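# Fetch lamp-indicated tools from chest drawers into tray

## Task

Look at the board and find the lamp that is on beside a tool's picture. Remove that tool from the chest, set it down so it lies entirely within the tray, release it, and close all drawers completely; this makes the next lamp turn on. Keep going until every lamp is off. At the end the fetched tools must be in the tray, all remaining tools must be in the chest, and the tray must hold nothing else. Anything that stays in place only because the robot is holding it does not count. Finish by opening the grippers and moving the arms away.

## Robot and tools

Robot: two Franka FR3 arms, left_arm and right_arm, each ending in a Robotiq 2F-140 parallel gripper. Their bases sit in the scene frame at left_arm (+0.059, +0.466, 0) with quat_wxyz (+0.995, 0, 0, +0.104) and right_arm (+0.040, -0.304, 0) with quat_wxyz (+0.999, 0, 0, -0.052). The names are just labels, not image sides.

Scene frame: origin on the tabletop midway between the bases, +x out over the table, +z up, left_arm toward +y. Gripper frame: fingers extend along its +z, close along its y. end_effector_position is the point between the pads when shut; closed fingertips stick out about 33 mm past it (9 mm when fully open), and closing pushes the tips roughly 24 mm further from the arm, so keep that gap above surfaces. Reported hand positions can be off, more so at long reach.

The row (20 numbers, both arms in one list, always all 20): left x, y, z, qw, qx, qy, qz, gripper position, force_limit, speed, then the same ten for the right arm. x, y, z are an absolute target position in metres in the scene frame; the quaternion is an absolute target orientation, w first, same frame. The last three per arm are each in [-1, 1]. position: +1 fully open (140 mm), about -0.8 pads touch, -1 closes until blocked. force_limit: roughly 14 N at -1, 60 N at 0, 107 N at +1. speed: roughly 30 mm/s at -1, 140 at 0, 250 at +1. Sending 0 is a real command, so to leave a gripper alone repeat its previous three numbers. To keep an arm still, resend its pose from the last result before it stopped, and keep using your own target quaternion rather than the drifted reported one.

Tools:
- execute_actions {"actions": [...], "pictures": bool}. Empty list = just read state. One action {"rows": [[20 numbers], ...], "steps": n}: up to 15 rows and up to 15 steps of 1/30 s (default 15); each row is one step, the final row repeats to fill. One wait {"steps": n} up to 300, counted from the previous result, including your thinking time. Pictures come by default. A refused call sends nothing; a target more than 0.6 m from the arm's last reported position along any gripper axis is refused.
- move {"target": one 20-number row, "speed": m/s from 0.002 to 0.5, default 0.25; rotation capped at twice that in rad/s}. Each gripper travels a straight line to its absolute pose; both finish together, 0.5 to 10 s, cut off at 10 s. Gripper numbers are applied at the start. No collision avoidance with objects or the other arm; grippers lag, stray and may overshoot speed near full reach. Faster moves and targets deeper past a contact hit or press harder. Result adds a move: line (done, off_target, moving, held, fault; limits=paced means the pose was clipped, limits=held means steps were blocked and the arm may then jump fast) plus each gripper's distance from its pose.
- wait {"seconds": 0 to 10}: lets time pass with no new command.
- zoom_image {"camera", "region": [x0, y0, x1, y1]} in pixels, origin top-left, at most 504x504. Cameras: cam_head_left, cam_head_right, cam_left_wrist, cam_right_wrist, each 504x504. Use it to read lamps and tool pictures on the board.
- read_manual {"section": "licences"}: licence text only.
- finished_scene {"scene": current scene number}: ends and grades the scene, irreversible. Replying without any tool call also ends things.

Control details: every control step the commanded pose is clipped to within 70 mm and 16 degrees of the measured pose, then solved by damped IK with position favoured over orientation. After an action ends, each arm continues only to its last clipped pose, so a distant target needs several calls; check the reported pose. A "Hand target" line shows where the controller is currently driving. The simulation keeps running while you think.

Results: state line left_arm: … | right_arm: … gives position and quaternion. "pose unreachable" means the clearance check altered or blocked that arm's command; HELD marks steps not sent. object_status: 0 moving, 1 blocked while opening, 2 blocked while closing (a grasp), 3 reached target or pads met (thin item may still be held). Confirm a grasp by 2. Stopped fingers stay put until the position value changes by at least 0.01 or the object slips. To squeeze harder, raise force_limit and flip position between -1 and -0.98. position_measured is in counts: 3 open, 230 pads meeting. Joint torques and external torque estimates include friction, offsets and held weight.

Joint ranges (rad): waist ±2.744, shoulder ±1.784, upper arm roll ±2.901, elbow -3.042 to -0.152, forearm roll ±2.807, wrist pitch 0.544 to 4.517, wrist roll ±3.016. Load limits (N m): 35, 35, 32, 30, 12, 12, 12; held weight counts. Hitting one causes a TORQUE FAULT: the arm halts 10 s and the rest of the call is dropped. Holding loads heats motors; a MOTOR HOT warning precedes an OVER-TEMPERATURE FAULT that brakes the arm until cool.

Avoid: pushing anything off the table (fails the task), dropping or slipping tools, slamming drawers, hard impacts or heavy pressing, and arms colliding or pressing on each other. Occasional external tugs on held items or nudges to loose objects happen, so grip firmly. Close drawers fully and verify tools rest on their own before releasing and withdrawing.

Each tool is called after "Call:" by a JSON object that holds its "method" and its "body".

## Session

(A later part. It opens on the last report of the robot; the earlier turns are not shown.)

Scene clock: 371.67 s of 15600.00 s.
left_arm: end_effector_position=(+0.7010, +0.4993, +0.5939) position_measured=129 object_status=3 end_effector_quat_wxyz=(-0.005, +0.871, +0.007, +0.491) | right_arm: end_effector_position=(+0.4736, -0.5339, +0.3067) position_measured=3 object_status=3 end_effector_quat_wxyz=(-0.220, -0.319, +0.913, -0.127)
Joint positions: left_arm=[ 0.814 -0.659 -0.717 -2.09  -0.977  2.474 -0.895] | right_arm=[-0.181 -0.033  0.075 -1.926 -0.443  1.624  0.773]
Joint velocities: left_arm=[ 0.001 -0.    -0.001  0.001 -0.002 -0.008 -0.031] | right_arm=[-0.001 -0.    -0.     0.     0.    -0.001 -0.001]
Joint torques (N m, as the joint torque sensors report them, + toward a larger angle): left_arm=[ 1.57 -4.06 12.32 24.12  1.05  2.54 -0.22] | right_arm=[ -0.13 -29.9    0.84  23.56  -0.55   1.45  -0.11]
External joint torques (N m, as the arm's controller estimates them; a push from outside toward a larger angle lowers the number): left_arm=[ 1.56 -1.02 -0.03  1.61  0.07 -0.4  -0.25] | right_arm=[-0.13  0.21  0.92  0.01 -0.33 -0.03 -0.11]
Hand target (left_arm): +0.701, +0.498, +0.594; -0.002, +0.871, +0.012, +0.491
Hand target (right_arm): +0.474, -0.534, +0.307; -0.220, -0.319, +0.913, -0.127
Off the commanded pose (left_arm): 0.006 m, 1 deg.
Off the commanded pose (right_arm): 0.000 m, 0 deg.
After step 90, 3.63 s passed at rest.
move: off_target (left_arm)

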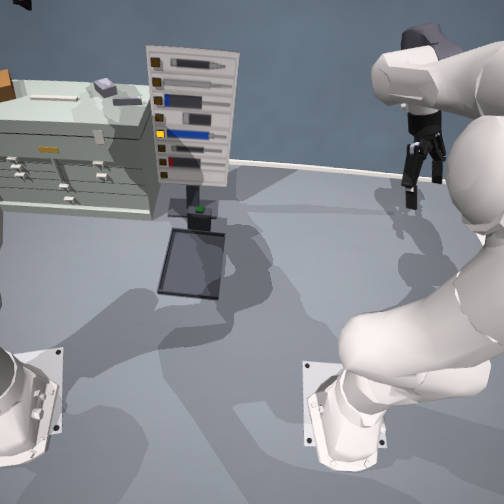

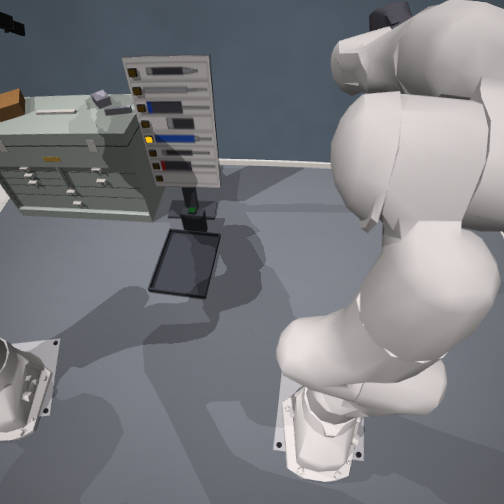

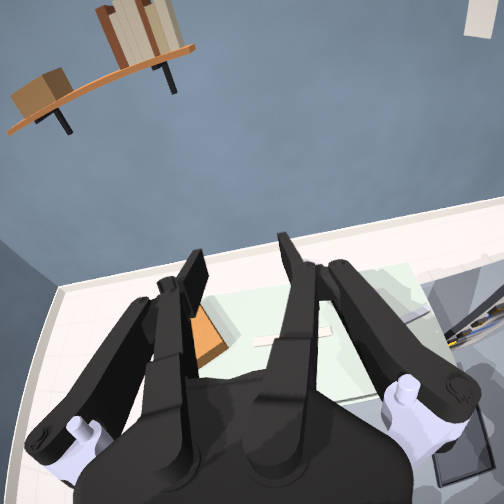

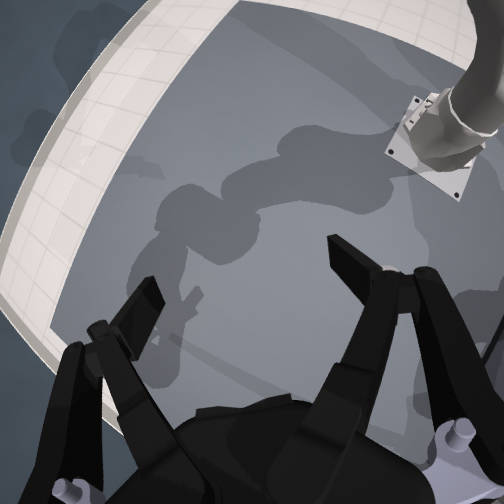

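Call:
{"method": "move", "body": {"target": [0.66,0.5,0.48,0,1,0,0,0,0,0,0.4736,-0.5339,0.3067,-0.220,-0.319,0.913,-0.127,1,0,0], "speed": 0.3}}

Scene clock: 381.03 s of 15600.00 s.
left_arm: end_effector_position=(+0.6599, +0.4983, +0.4773) position_measured=129 object_status=3 end_effector_quat_wxyz=(-0.011, +1.000, +0.008, -0.007) | right_arm: end_effector_position=(+0.4736, -0.5339, +0.3067) position_measured=3 object_status=3 end_effector_quat_wxyz=(-0.220, -0.319, +0.913, -0.127)
Joint positions: left_arm=[ 2.261 -0.511 -1.948 -0.962 -0.48   1.204 -1.299] | right_arm=[-0.181 -0.033  0.075 -1.926 -0.443  1.624  0.773]
Joint velocities: left_arm=[ 0.002  0.    -0.006  0.001 -0.    -0.012 -0.   ] | right_arm=[ 0.    -0.     0.002  0.001 -0.001  0.     0.001]
Joint torques (N m, as the joint torque sensors report them, + toward a larger angle): left_arm=[ 2.   32.19 10.41 18.95  0.51  2.16  0.2 ] | right_arm=[ -0.16 -29.71   1.    23.61  -0.51   1.48  -0.09]
External joint torques (N m, as the arm's controller estimates them; a push from outside toward a larger angle lowers the number): left_arm=[ 1.96 -0.49 -0.78  1.32 -0.38 -0.36  0.2 ] | right_arm=[-0.2   0.6   1.03 -0.08 -0.28 -0.02 -0.1 ]
Hand target (left_arm): +0.659, +0.498, +0.477; -0.010, +1.000, +0.006, -0.009
Hand target (right_arm): +0.474, -0.534, +0.307; -0.220, -0.319, +0.913, -0.127
Off the commanded pose (left_arm): 0.003 m, 2 deg.
Off the commanded pose (right_arm): 0.000 m, 0 deg.
After step 90, 3.50 s passed at rest.
move: done

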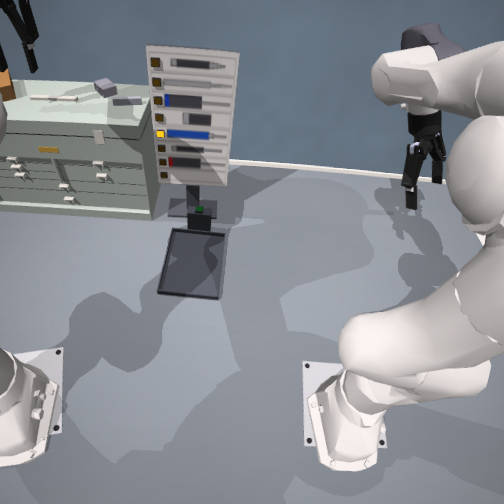

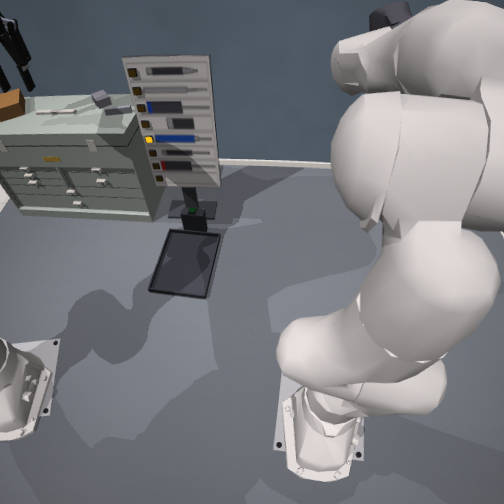

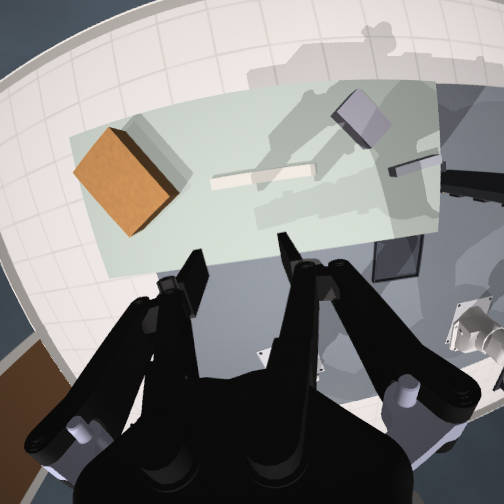

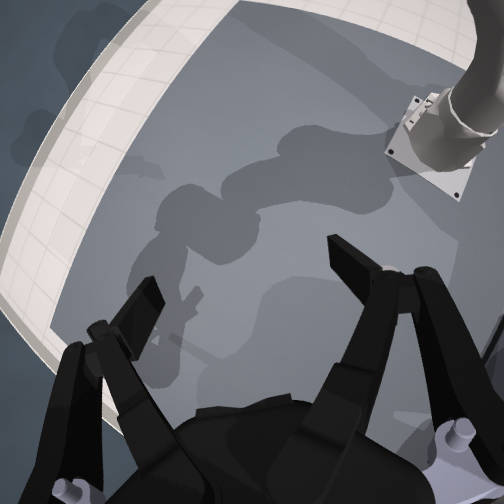

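Call:
{"method": "move", "body": {"target": [0.50,0.40,0.42,0,0.985,0,0.174,0,0,0,0.4736,-0.5339,0.3067,-0.220,-0.319,0.913,-0.127,1,0,0]}}

Call:
{"method": "move", "body": {"target": [0.53,0.37,0.22,0,0.966,0,0.259,0,0,0,0.4736,-0.5339,0.3067,-0.220,-0.319,0.913,-0.127,1,0,0], "speed": 0.15}}

Scene clock: 398.03 s of 15600.00 s.
left_arm: end_effector_position=(+0.4980, +0.4003, +0.4244) position_measured=129 object_status=3 end_effector_quat_wxyz=(+0.010, +0.983, +0.004, +0.181) | right_arm: end_effector_position=(+0.4736, -0.5339, +0.3067) position_measured=3 object_status=3 end_effector_quat_wxyz=(-0.220, -0.319, +0.913, -0.127)
Joint positions: left_arm=[ 0.613 -0.939 -0.61  -2.275 -0.632  1.782 -1.207] | right_arm=[-0.181 -0.033  0.075 -1.926 -0.443  1.624  0.773]
Joint velocities: left_arm=[-0.003  0.001  0.    -0.001  0.001  0.013  0.022] | right_arm=[ 0.     0.001 -0.    -0.001 -0.001  0.    -0.001]
Joint torques (N m, as the joint torque sensors report them, + toward a larger angle): left_arm=[-1.78  3.75 15.77 19.79  0.54  3.55  0.13] | right_arm=[  0.02 -29.81   0.69  23.65  -0.49   1.52  -0.14]
External joint torques (N m, as the arm's controller estimates them; a push from outside toward a larger angle lowers the number): left_arm=[-1.75  0.    2.43 -0.94 -0.04  0.4   0.12] | right_arm=[ 0.09  0.19  0.82  0.15 -0.26  0.04 -0.15]
Hand target (left_arm): +0.499, +0.401, +0.424; +0.010, +0.983, -0.001, +0.182
Hand target (right_arm): +0.474, -0.534, +0.307; -0.220, -0.319, +0.913, -0.127
Off the commanded pose (left_arm): 0.005 m, 1 deg.
Off the commanded pose (right_arm): 0.000 m, 0 deg.
After step 90, 11.70 s passed at rest.
move: off_target (left_arm); limits=paced

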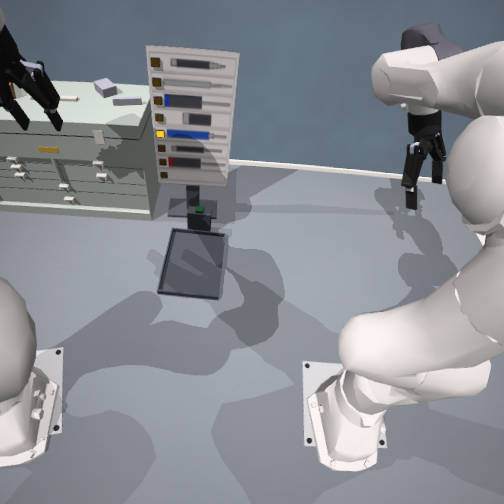

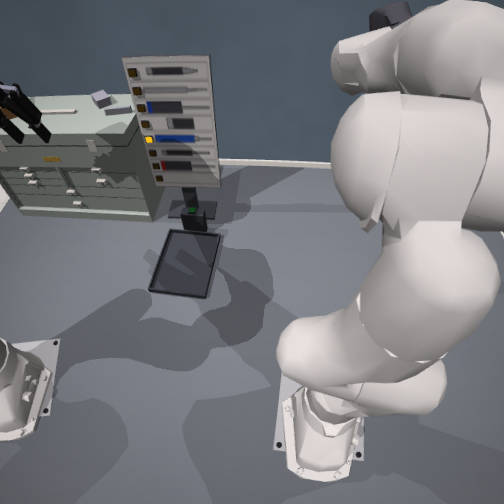

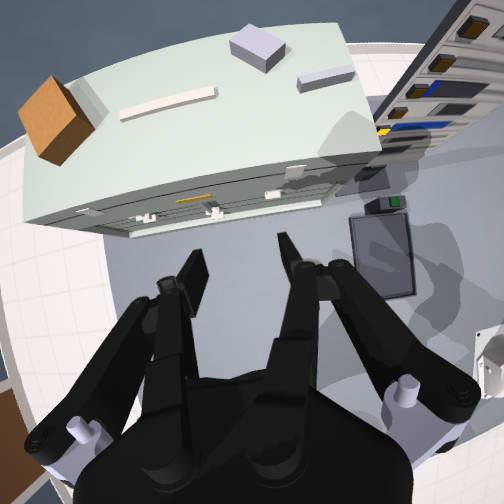

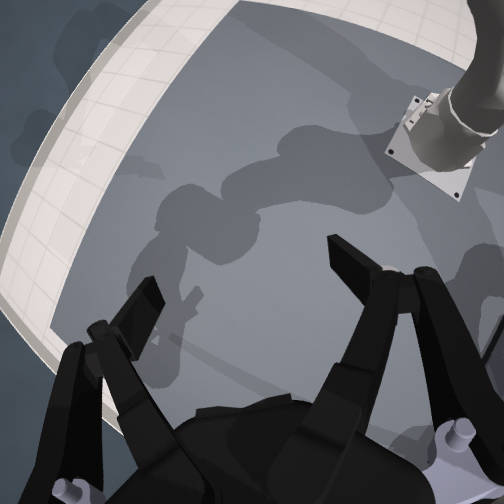

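Scene clock: 400.17 s of 15600.00 s.
left_arm: end_effector_position=(+0.5314, +0.3709, +0.2214) position_measured=129 object_status=3 end_effector_quat_wxyz=(+0.001, +0.966, +0.005, +0.259) | right_arm: end_effector_position=(+0.4736, -0.5339, +0.3067) position_measured=3 object_status=3 end_effector_quat_wxyz=(-0.220, -0.319, +0.913, -0.127)
Joint positions: left_arm=[ 0.535 -0.985 -1.053 -2.734 -1.147  2.399 -1.062] | right_arm=[-0.181 -0.033  0.075 -1.926 -0.443  1.624  0.773]
Joint velocities: left_arm=[ 0.     0.008  0.002 -0.001 -0.001  0.018  0.021] | right_arm=[-0.001  0.    -0.001  0.001 -0.    -0.    -0.   ]
Joint torques (N m, as the joint torque sensors report them, + toward a larger angle): left_arm=[ 0.46  6.05 16.16 15.55  0.38  3.83  0.27] | right_arm=[ -0.48 -29.52   0.77  23.71  -0.46   1.49  -0.13]
External joint torques (N m, as the arm's controller estimates them; a push from outside toward a larger angle lowers the number): left_arm=[ 0.49  0.99  0.33 -1.   -0.45  0.58  0.26] | right_arm=[-0.5   0.69  0.82  0.06 -0.23  0.   -0.14]
Hand target (left_arm): +0.532, +0.372, +0.221; -0.001, +0.966, +0.002, +0.260
Hand target (right_arm): +0.474, -0.534, +0.307; -0.220, -0.319, +0.913, -0.127
Off the commanded pose (left_arm): 0.002 m, 1 deg.
Off the commanded pose (right_arm): 0.000 m, 0 deg.
move: done

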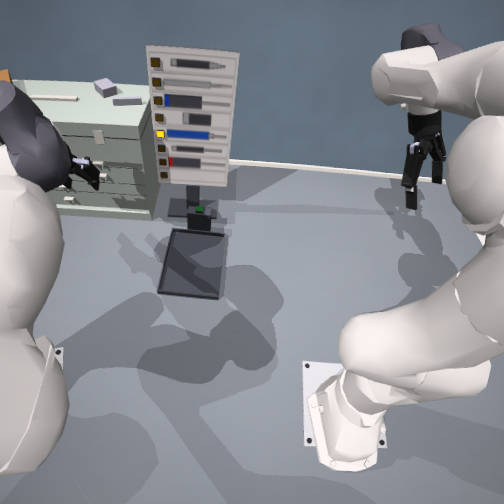

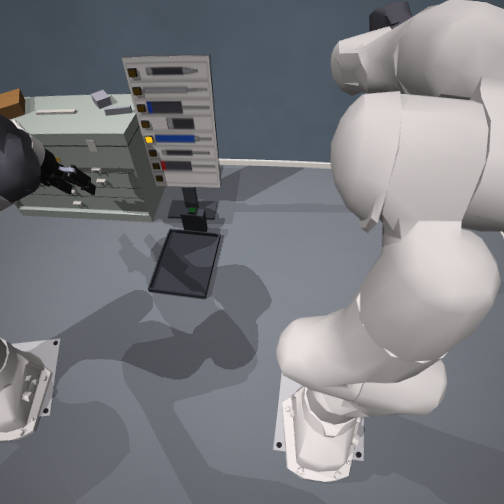

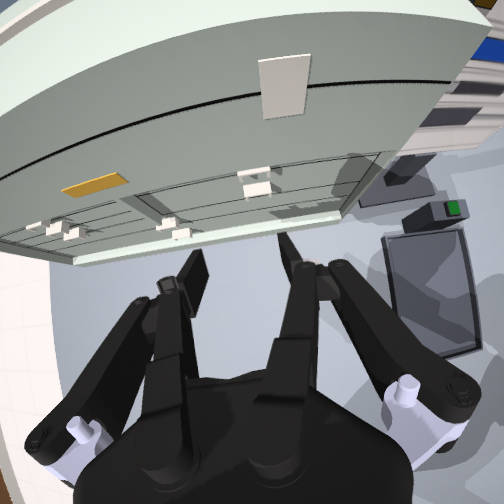

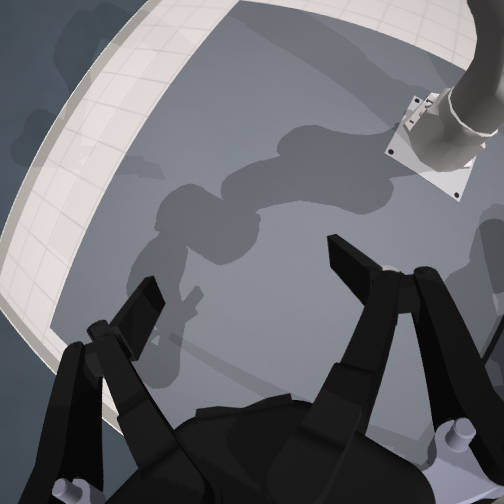

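Call:
{"method": "move", "body": {"target": [0.56,0.36,0.17,0,0.940,0,0.342,-0.1,0,0,0.4736,-0.5339,0.3067,-0.220,-0.319,0.913,-0.127,1,0,0], "speed": 0.08}}

Scene clock: 421.37 s of 15600.00 s.
left_arm: end_effector_position=(+0.5616, +0.3611, +0.1714) position_measured=141 object_status=3 end_effector_quat_wxyz=(+0.002, +0.939, +0.005, +0.343) | right_arm: end_effector_position=(+0.4736, -0.5339, +0.3067) position_measured=3 object_status=3 end_effector_quat_wxyz=(-0.220, -0.319, +0.913, -0.127)
Joint positions: left_arm=[ 0.631 -0.898 -1.373 -2.74  -1.702  2.708 -0.737] | right_arm=[-0.181 -0.033  0.075 -1.926 -0.443  1.624  0.773]
Joint velocities: left_arm=[ 0.001  0.001  0.001  0.001 -0.012  0.     0.042] | right_arm=[ 0.     0.001  0.    -0.001 -0.001 -0.001  0.001]
Joint torques (N m, as the joint torque sensors report them, + toward a larger angle): left_arm=[ 1.24  6.71 16.55 12.83  0.82  2.9   0.35] | right_arm=[ -0.34 -29.6    0.9   23.6   -0.53   1.48  -0.13]
External joint torques (N m, as the arm's controller estimates them; a push from outside toward a larger angle lowers the number): left_arm=[ 1.24 -0.68  0.1   0.89 -0.4  -0.08  0.33] | right_arm=[-0.34  0.44  0.97  0.07 -0.31  0.   -0.14]
Hand target (left_arm): +0.562, +0.361, +0.171; -0.001, +0.939, -0.001, +0.344
Hand target (right_arm): +0.474, -0.534, +0.307; -0.220, -0.319, +0.913, -0.127
Off the commanded pose (left_arm): 0.002 m, 1 deg.
Off the commanded pose (right_arm): 0.000 m, 0 deg.
After step 90, 16.20 s passed at rest.
move: done

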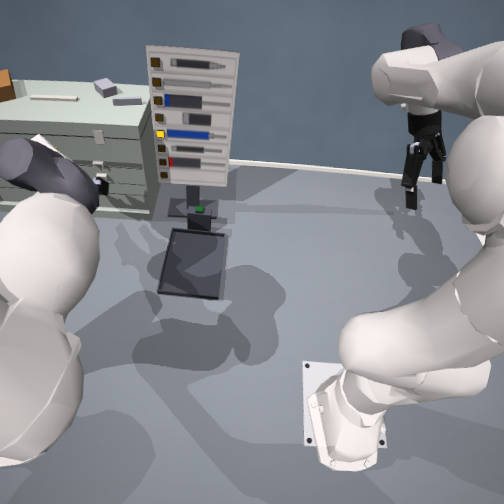

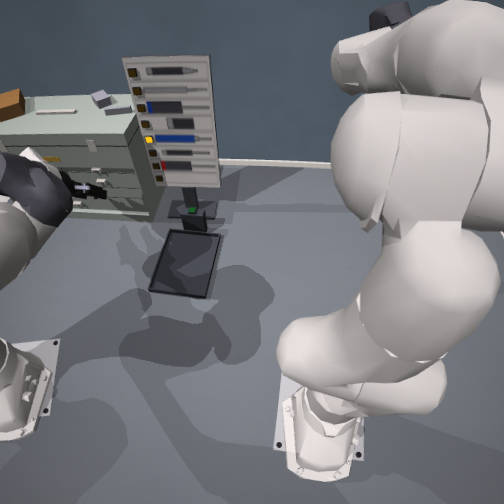

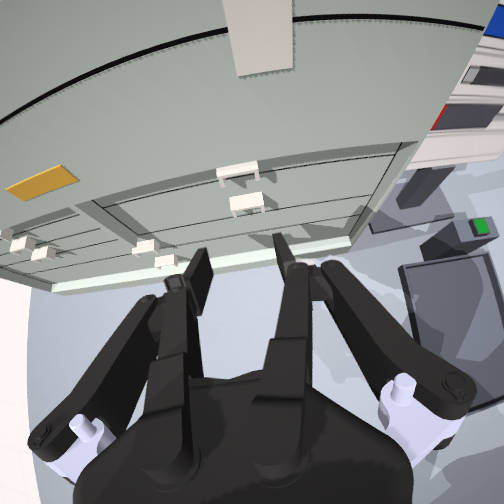

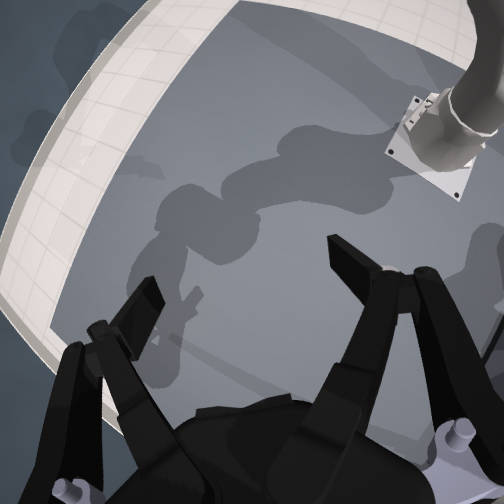

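Call:
{"method": "move", "body": {"target": [0.57,0.355,0.17,0,0.866,0,0.5,-0.1,0,0,0.4736,-0.5339,0.3067,-0.220,-0.319,0.913,-0.127,1,0,0], "speed": 0.1}}

Scene clock: 443.87 s of 15600.00 s.
left_arm: end_effector_position=(+0.5735, +0.3529, +0.1772) position_measured=141 object_status=3 end_effector_quat_wxyz=(+0.004, +0.863, -0.003, +0.506) | right_arm: end_effector_position=(+0.4736, -0.5339, +0.3067) position_measured=3 object_status=3 end_effector_quat_wxyz=(-0.220, -0.319, +0.913, -0.127)
Joint positions: left_arm=[ 0.606 -1.376 -1.683 -2.802 -2.53   2.611 -0.481] | right_arm=[-0.181 -0.033  0.075 -1.926 -0.443  1.624  0.773]
Joint velocities: left_arm=[-0.003 -0.014 -0.007 -0.003 -0.027 -0.014  0.   ] | right_arm=[ 0.     0.001  0.001  0.     0.    -0.     0.   ]
Joint torques (N m, as the joint torque sensors report them, + toward a larger angle): left_arm=[-1.52 11.77 18.75 -2.18  0.79  1.86  0.19] | right_arm=[ -0.41 -29.29   0.93  23.73  -0.51   1.51  -0.16]
External joint torques (N m, as the arm's controller estimates them; a push from outside toward a larger angle lowers the number): left_arm=[-1.53 -1.43 -0.99 -2.21 -0.46 -0.34  0.16] | right_arm=[-0.44  0.81  0.97  0.16 -0.28  0.02 -0.17]
Hand target (left_arm): +0.573, +0.352, +0.176; +0.005, +0.863, -0.006, +0.506
Hand target (right_arm): +0.474, -0.534, +0.307; -0.220, -0.319, +0.913, -0.127
Off the commanded pose (left_arm): 0.008 m, 1 deg.
Off the commanded pose (right_arm): 0.000 m, 0 deg.
After step 90, 17.40 s passed at rest.
move: off_target (left_arm)

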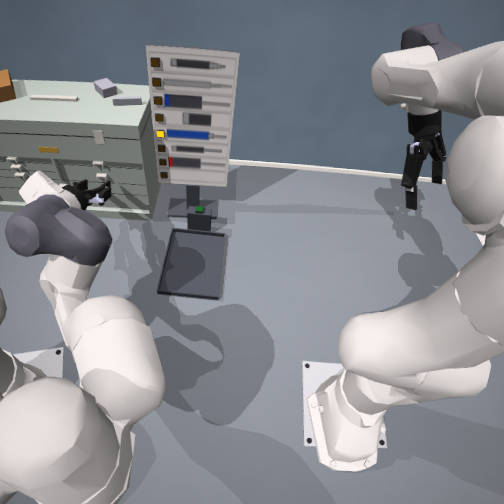

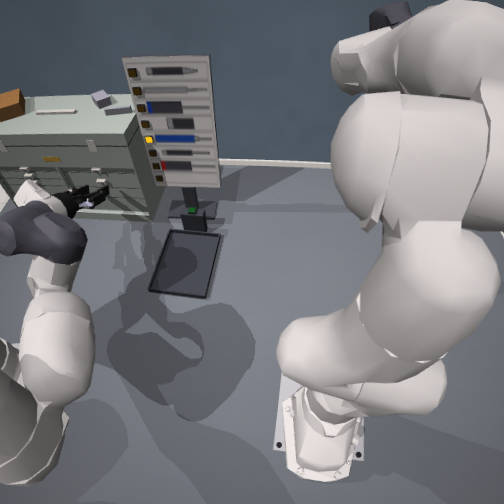

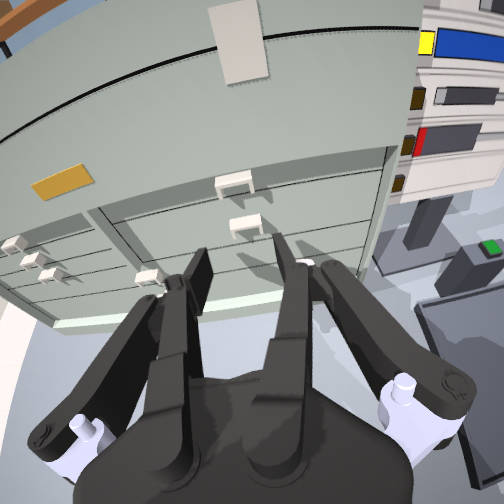

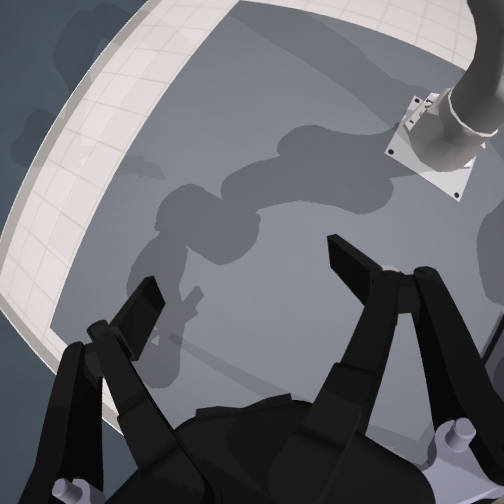

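Call:
{"method": "move", "body": {"target": [0.595,0.353,0.17,0,0.866,0,0.5,-0.1,0,0,0.4736,-0.5339,0.3067,-0.220,-0.319,0.913,-0.127,1,0,0], "speed": 0.04}}

Scene clock: 460.27 s of 15600.00 s.
left_arm: end_effector_position=(+0.5944, +0.3539, +0.1720) position_measured=141 object_status=3 end_effector_quat_wxyz=(+0.000, +0.865, +0.003, +0.502) | right_arm: end_effector_position=(+0.4736, -0.5339, +0.3067) position_measured=3 object_status=3 end_effector_quat_wxyz=(-0.220, -0.319, +0.913, -0.127)
Joint positions: left_arm=[ 0.696 -1.383 -1.693 -2.739 -2.521  2.598 -0.48 ] | right_arm=[-0.181 -0.033  0.075 -1.926 -0.443  1.624  0.773]
Joint velocities: left_arm=[ 0.002 -0.001 -0.001  0.002  0.002  0.002 -0.   ] | right_arm=[-0.     0.     0.     0.001  0.    -0.001  0.   ]
Joint torques (N m, as the joint torque sensors report them, + toward a larger angle): left_arm=[ 1.29 13.04 20.65  1.17  1.89  1.67  0.23] | right_arm=[ -0.24 -29.49   0.75  23.77  -0.49   1.48  -0.13]
External joint torques (N m, as the arm's controller estimates them; a push from outside toward a larger angle lowers the number): left_arm=[ 1.35 -0.9  -0.34  1.03  0.68 -0.55  0.21] | right_arm=[-0.23  0.62  0.82  0.18 -0.27 -0.01 -0.14]
Hand target (left_arm): +0.595, +0.353, +0.170; -0.001, +0.866, -0.000, +0.500
Hand target (right_arm): +0.474, -0.534, +0.307; -0.220, -0.319, +0.913, -0.127
Off the commanded pose (left_arm): 0.002 m, 0 deg.
Off the commanded pose (right_arm): 0.000 m, 0 deg.
After step 90, 12.57 s passed at rest.
move: done

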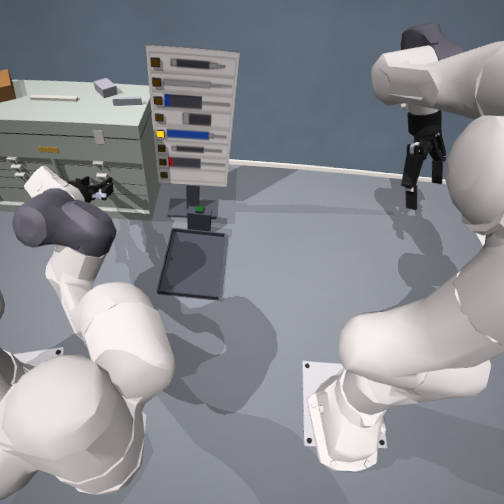

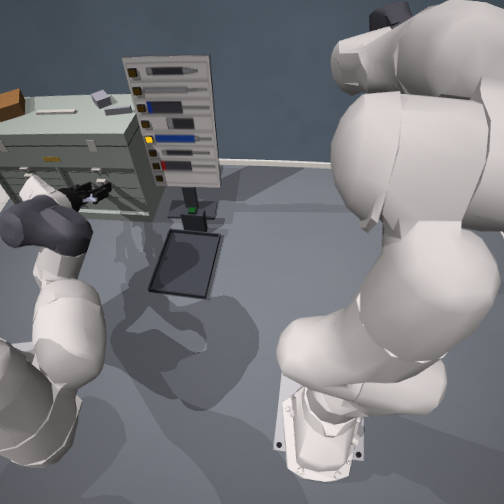

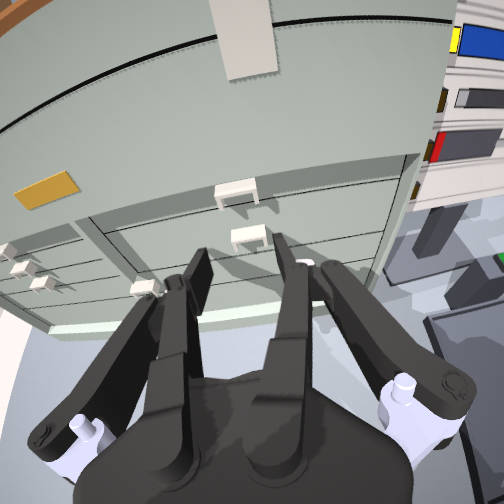

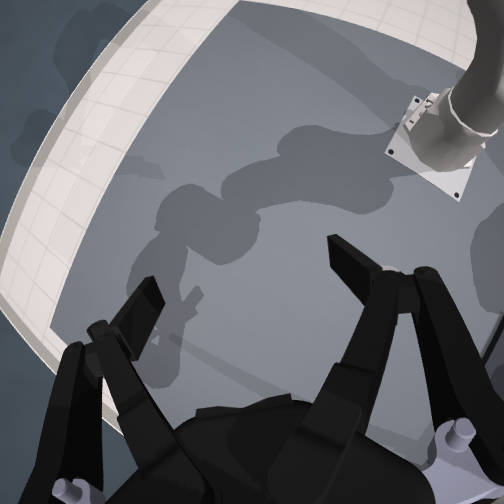

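Call:
{"method": "zoom_image", "body": {"camera": "cam_head_right", "region": [40, 130, 170, 230]}}

Call:
{"method": "zoom_image", "body": {"camera": "cam_left_wrist", "region": [170, 150, 330, 300]}}

Region (40, 130, 170, 230) of cam_head_right's 504x504 image, scaled by 3.877, with more detail than that image has; it fills the top 388 rows of this view, and the rest is white.

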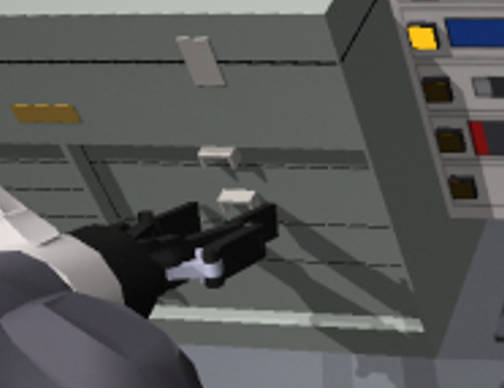

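Region (170, 150, 330, 300) of cam_left_wrist's 504x504 image, scaled by 3.150, with more detail than that image has; it fills the top 472 rows of this view, and the rest is white.

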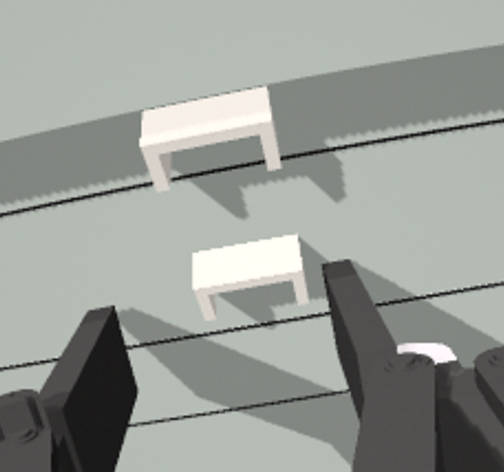

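Call:
{"method": "move", "body": {"target": [0.597,0.344,0.19,0,0.866,0,0.5,-0.1,0,0,0.4736,-0.5339,0.3067,-0.220,-0.319,0.913,-0.127,1,0,0], "speed": 0.04}}

Call:
{"method": "zoom_image", "body": {"camera": "cam_left_wrist", "region": [170, 150, 330, 300]}}

Scene clock: 483.00 s of 15600.00 s.
left_arm: end_effector_position=(+0.5945, +0.3488, +0.1841) position_measured=141 object_status=3 end_effector_quat_wxyz=(-0.004, +0.869, -0.002, +0.495) | right_arm: end_effector_position=(+0.4736, -0.5339, +0.3067) position_measured=3 object_status=3 end_effector_quat_wxyz=(-0.220, -0.319, +0.913, -0.127)
Joint positions: left_arm=[ 0.687 -1.337 -1.643 -2.73  -2.437  2.623 -0.485] | right_arm=[-0.181 -0.033  0.075 -1.926 -0.443  1.624  0.773]
Joint velocities: left_arm=[-0.001  0.017  0.006  0.005  0.017  0.018  0.   ] | right_arm=[-0.     0.    -0.     0.001  0.001 -0.     0.001]
Joint torques (N m, as the joint torque sensors report them, + toward a larger angle): left_arm=[-2.14 13.18 25.54  6.68  1.09  3.06 -0.39] | right_arm=[ -0.08 -29.58   1.21  23.65  -0.48   1.5   -0.11]
External joint torques (N m, as the arm's controller estimates them; a push from outside toward a larger angle lowers the number): left_arm=[-2.09 -0.42  4.61  4.92 -0.18  0.78 -0.41] | right_arm=[ 0.    0.62  1.37  0.02 -0.25  0.01 -0.12]
Hand target (left_arm): +0.596, +0.345, +0.189; -0.000, +0.866, +0.001, +0.499
Hand target (right_arm): +0.474, -0.534, +0.307; -0.220, -0.319, +0.913, -0.127
Off the commanded pose (left_arm): 0.008 m, 1 deg.
Off the commanded pose (right_arm): 0.000 m, 0 deg.
After step 90, 18.93 s passed at rest.
move: off_target (left_arm)

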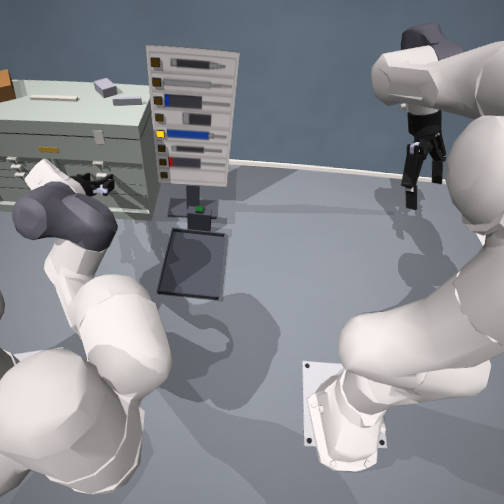

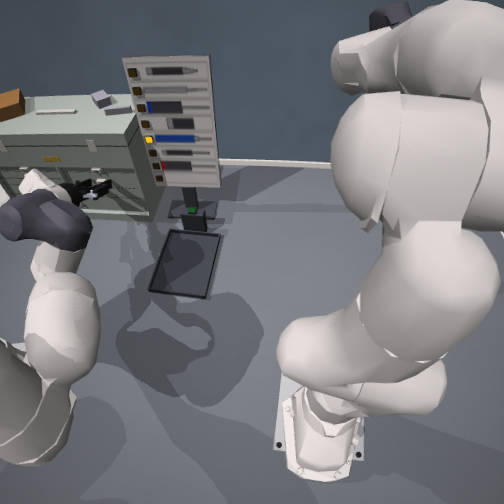

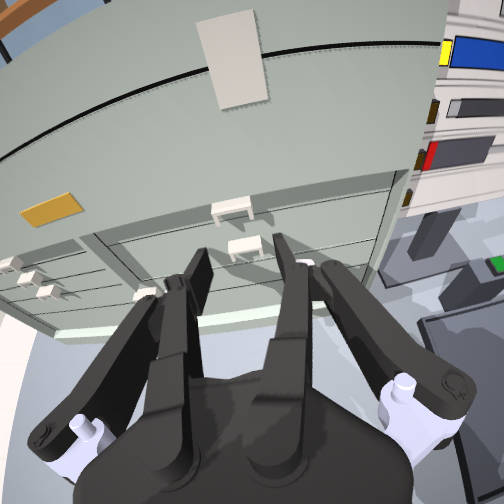

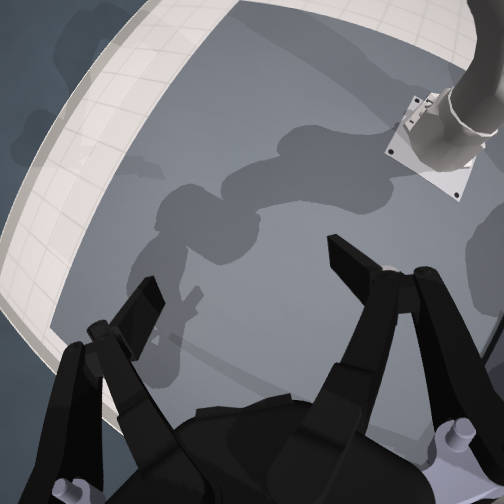

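Region (170, 150, 330, 300) of cam_left_wrist's 504x504 image, scaled by 3.150, with more detail than that image has; it fills the top 472 rows of this view, and the rest is white.

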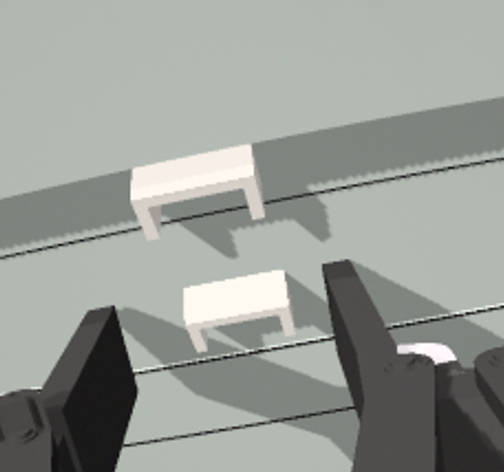

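Call:
{"method": "execute_actions", "body": {"actions": []}}

Call:
{"method": "zoom_image", "body": {"camera": "cam_left_wrist", "region": [120, 150, 400, 350]}}

Scene clock: 494.23 s of 15600.00 s.
left_arm: end_effector_position=(+0.5945, +0.3488, +0.1843) position_measured=141 object_status=3 end_effector_quat_wxyz=(-0.004, +0.869, -0.002, +0.495) | right_arm: end_effector_position=(+0.4736, -0.5339, +0.3067) position_measured=3 object_status=3 end_effector_quat_wxyz=(-0.220, -0.319, +0.913, -0.127)
Joint positions: left_arm=[ 0.687 -1.336 -1.642 -2.73  -2.435  2.625 -0.485] | right_arm=[-0.181 -0.033  0.075 -1.926 -0.443  1.624  0.773]
Joint velocities: left_arm=[ 0.    -0.001 -0.     0.     0.     0.001  0.002] | right_arm=[ 0.001  0.     0.     0.001 -0.002  0.    -0.001]
Joint torques (N m, as the joint torque sensors report them, + toward a larger angle): left_arm=[-1.83 13.27 26.14  5.49  1.03  3.16 -0.32] | right_arm=[ -0.35 -29.59   0.88  23.53  -0.55   1.44  -0.13]
External joint torques (N m, as the arm's controller estimates them; a push from outside toward a larger angle lowers the number): left_arm=[-1.87 -0.44  5.09  3.66 -0.24  0.87 -0.35] | right_arm=[-0.37  0.59  0.92 -0.1  -0.32 -0.05 -0.14]
Hand target (left_arm): +0.596, +0.345, +0.189; -0.000, +0.866, +0.001, +0.499
Hand target (right_arm): +0.474, -0.534, +0.307; -0.220, -0.319, +0.913, -0.127
Off the commanded pose (left_arm): 0.008 m, 1 deg.
Off the commanded pose (right_arm): 0.000 m, 0 deg.
Steps of this call (steps 1 to 90: nothing new was sent; then 8.23 s passed at rest). Readings (end_effector_position | what the end effector reports):
1: left_arm (+0.5945, +0.3488, +0.1841) | right_arm (+0.4736, -0.5339, +0.3067) | left_arm position_measured=141 object_status=3 | right_arm position_measured=3 object_status=3
2: left_arm (+0.5945, +0.3488, +0.1842) | right_arm (+0.4736, -0.5339, +0.3067) | left_arm position_measured=141 object_status=3 | right_arm position_measured=3 object_status=3
4: left_arm (+0.5945, +0.3488, +0.1842) | right_arm (+0.4736, -0.5339, +0.3067) | left_arm position_measured=141 object_status=3 | right_arm position_measured=3 object_status=3
8: left_arm (+0.5945, +0.3488, +0.1843) | right_arm (+0.4736, -0.5339, +0.3067) | left_arm position_measured=141 object_status=3 | right_arm position_measured=3 object_status=3
90: the state above

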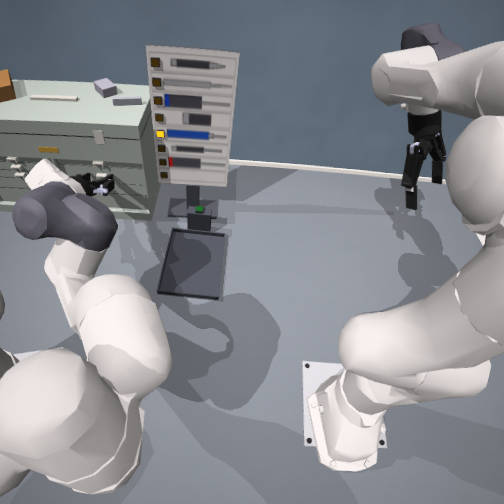

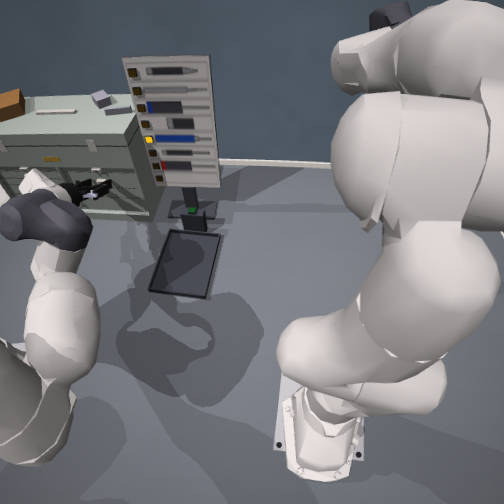

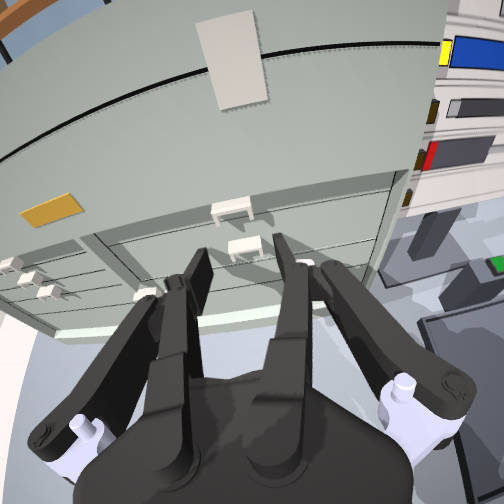

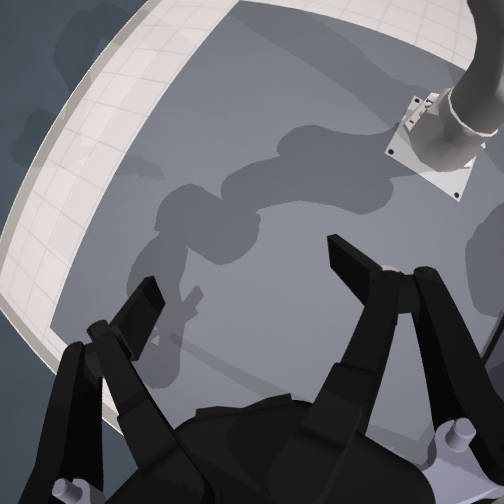

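Region (120, 150, 400, 350) of cam_left_wrist's 504x504 image, scaled by 1.800, with more detail than that image has; it fills the top 360 rows of this view, and the rest is white.

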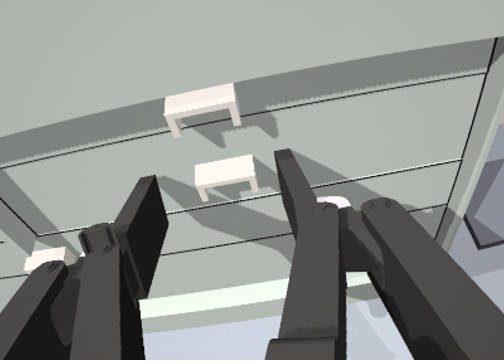

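Call:
{"method": "move", "body": {"target": [0.585,0.345,0.197,0,0.866,0,0.5,-0.1,0,0,0.4736,-0.5339,0.3067,-0.220,-0.319,0.913,-0.127,1,0,0], "speed": 0.03}}

Call:
{"method": "zoom_image", "body": {"camera": "cam_left_wrist", "region": [120, 150, 400, 350]}}

Scene clock: 515.20 s of 15600.00 s.
left_arm: end_effector_position=(+0.5855, +0.3438, +0.1955) position_measured=141 object_status=3 end_effector_quat_wxyz=(+0.001, +0.867, -0.002, +0.499) | right_arm: end_effector_position=(+0.4736, -0.5339, +0.3067) position_measured=3 object_status=3 end_effector_quat_wxyz=(-0.220, -0.319, +0.913, -0.127)
Joint positions: left_arm=[ 0.635 -1.316 -1.61  -2.754 -2.415  2.647 -0.49 ] | right_arm=[-0.181 -0.033  0.075 -1.926 -0.443  1.624  0.773]
Joint velocities: left_arm=[-0.003  0.009  0.005 -0.002  0.004  0.016 -0.002] | right_arm=[ 0.002  0.001 -0.001 -0.    -0.001  0.     0.   ]
Joint torques (N m, as the joint torque sensors report them, + toward a larger angle): left_arm=[-0.82 13.98 21.91  0.61  2.    2.76 -0.23] | right_arm=[ -0.28 -29.55   0.69  23.61  -0.48   1.5   -0.12]
External joint torques (N m, as the arm's controller estimates them; a push from outside toward a larger angle lowers the number): left_arm=[-0.85  0.88  1.55 -1.92  0.68  0.5  -0.26] | right_arm=[-0.3   0.57  0.75  0.02 -0.25  0.   -0.13]
Hand target (left_arm): +0.585, +0.345, +0.196; +0.000, +0.866, +0.000, +0.500
Hand target (right_arm): +0.474, -0.534, +0.307; -0.220, -0.319, +0.913, -0.127
Off the commanded pose (left_arm): 0.002 m, 0 deg.
Off the commanded pose (right_arm): 0.000 m, 0 deg.
After step 90, 17.17 s passed at rest.
move: done

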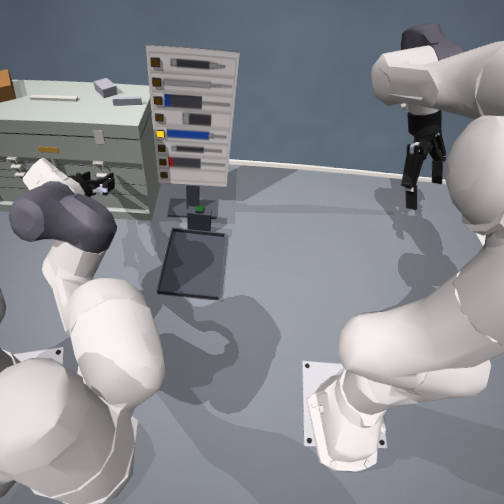

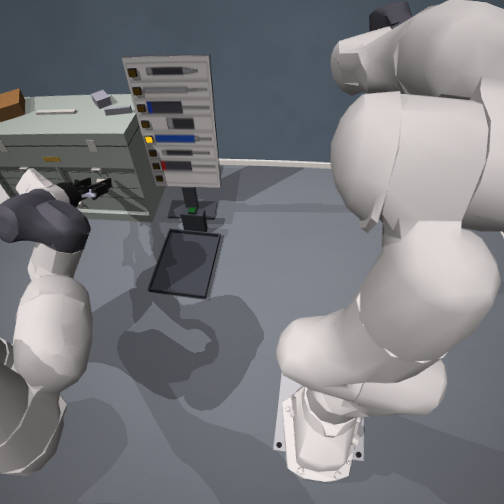

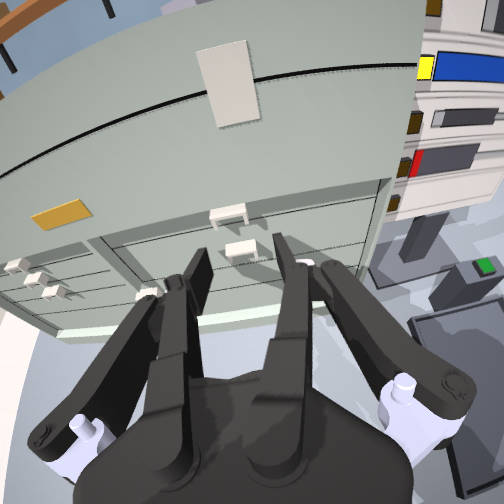

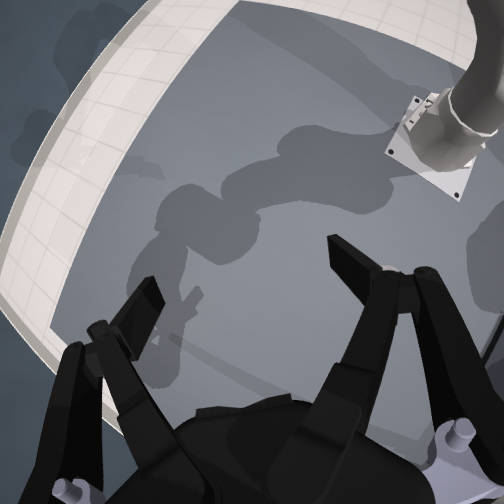

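Region (120, 150, 400, 350) of cam_left_wrist's 504x504 image, scaled by 1.800, with more detail than that image has; it fills the top 360 rows of this view, and the rest is white.

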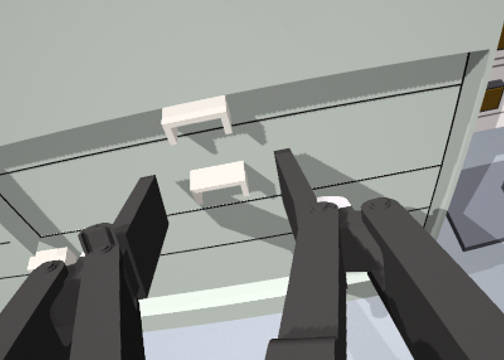

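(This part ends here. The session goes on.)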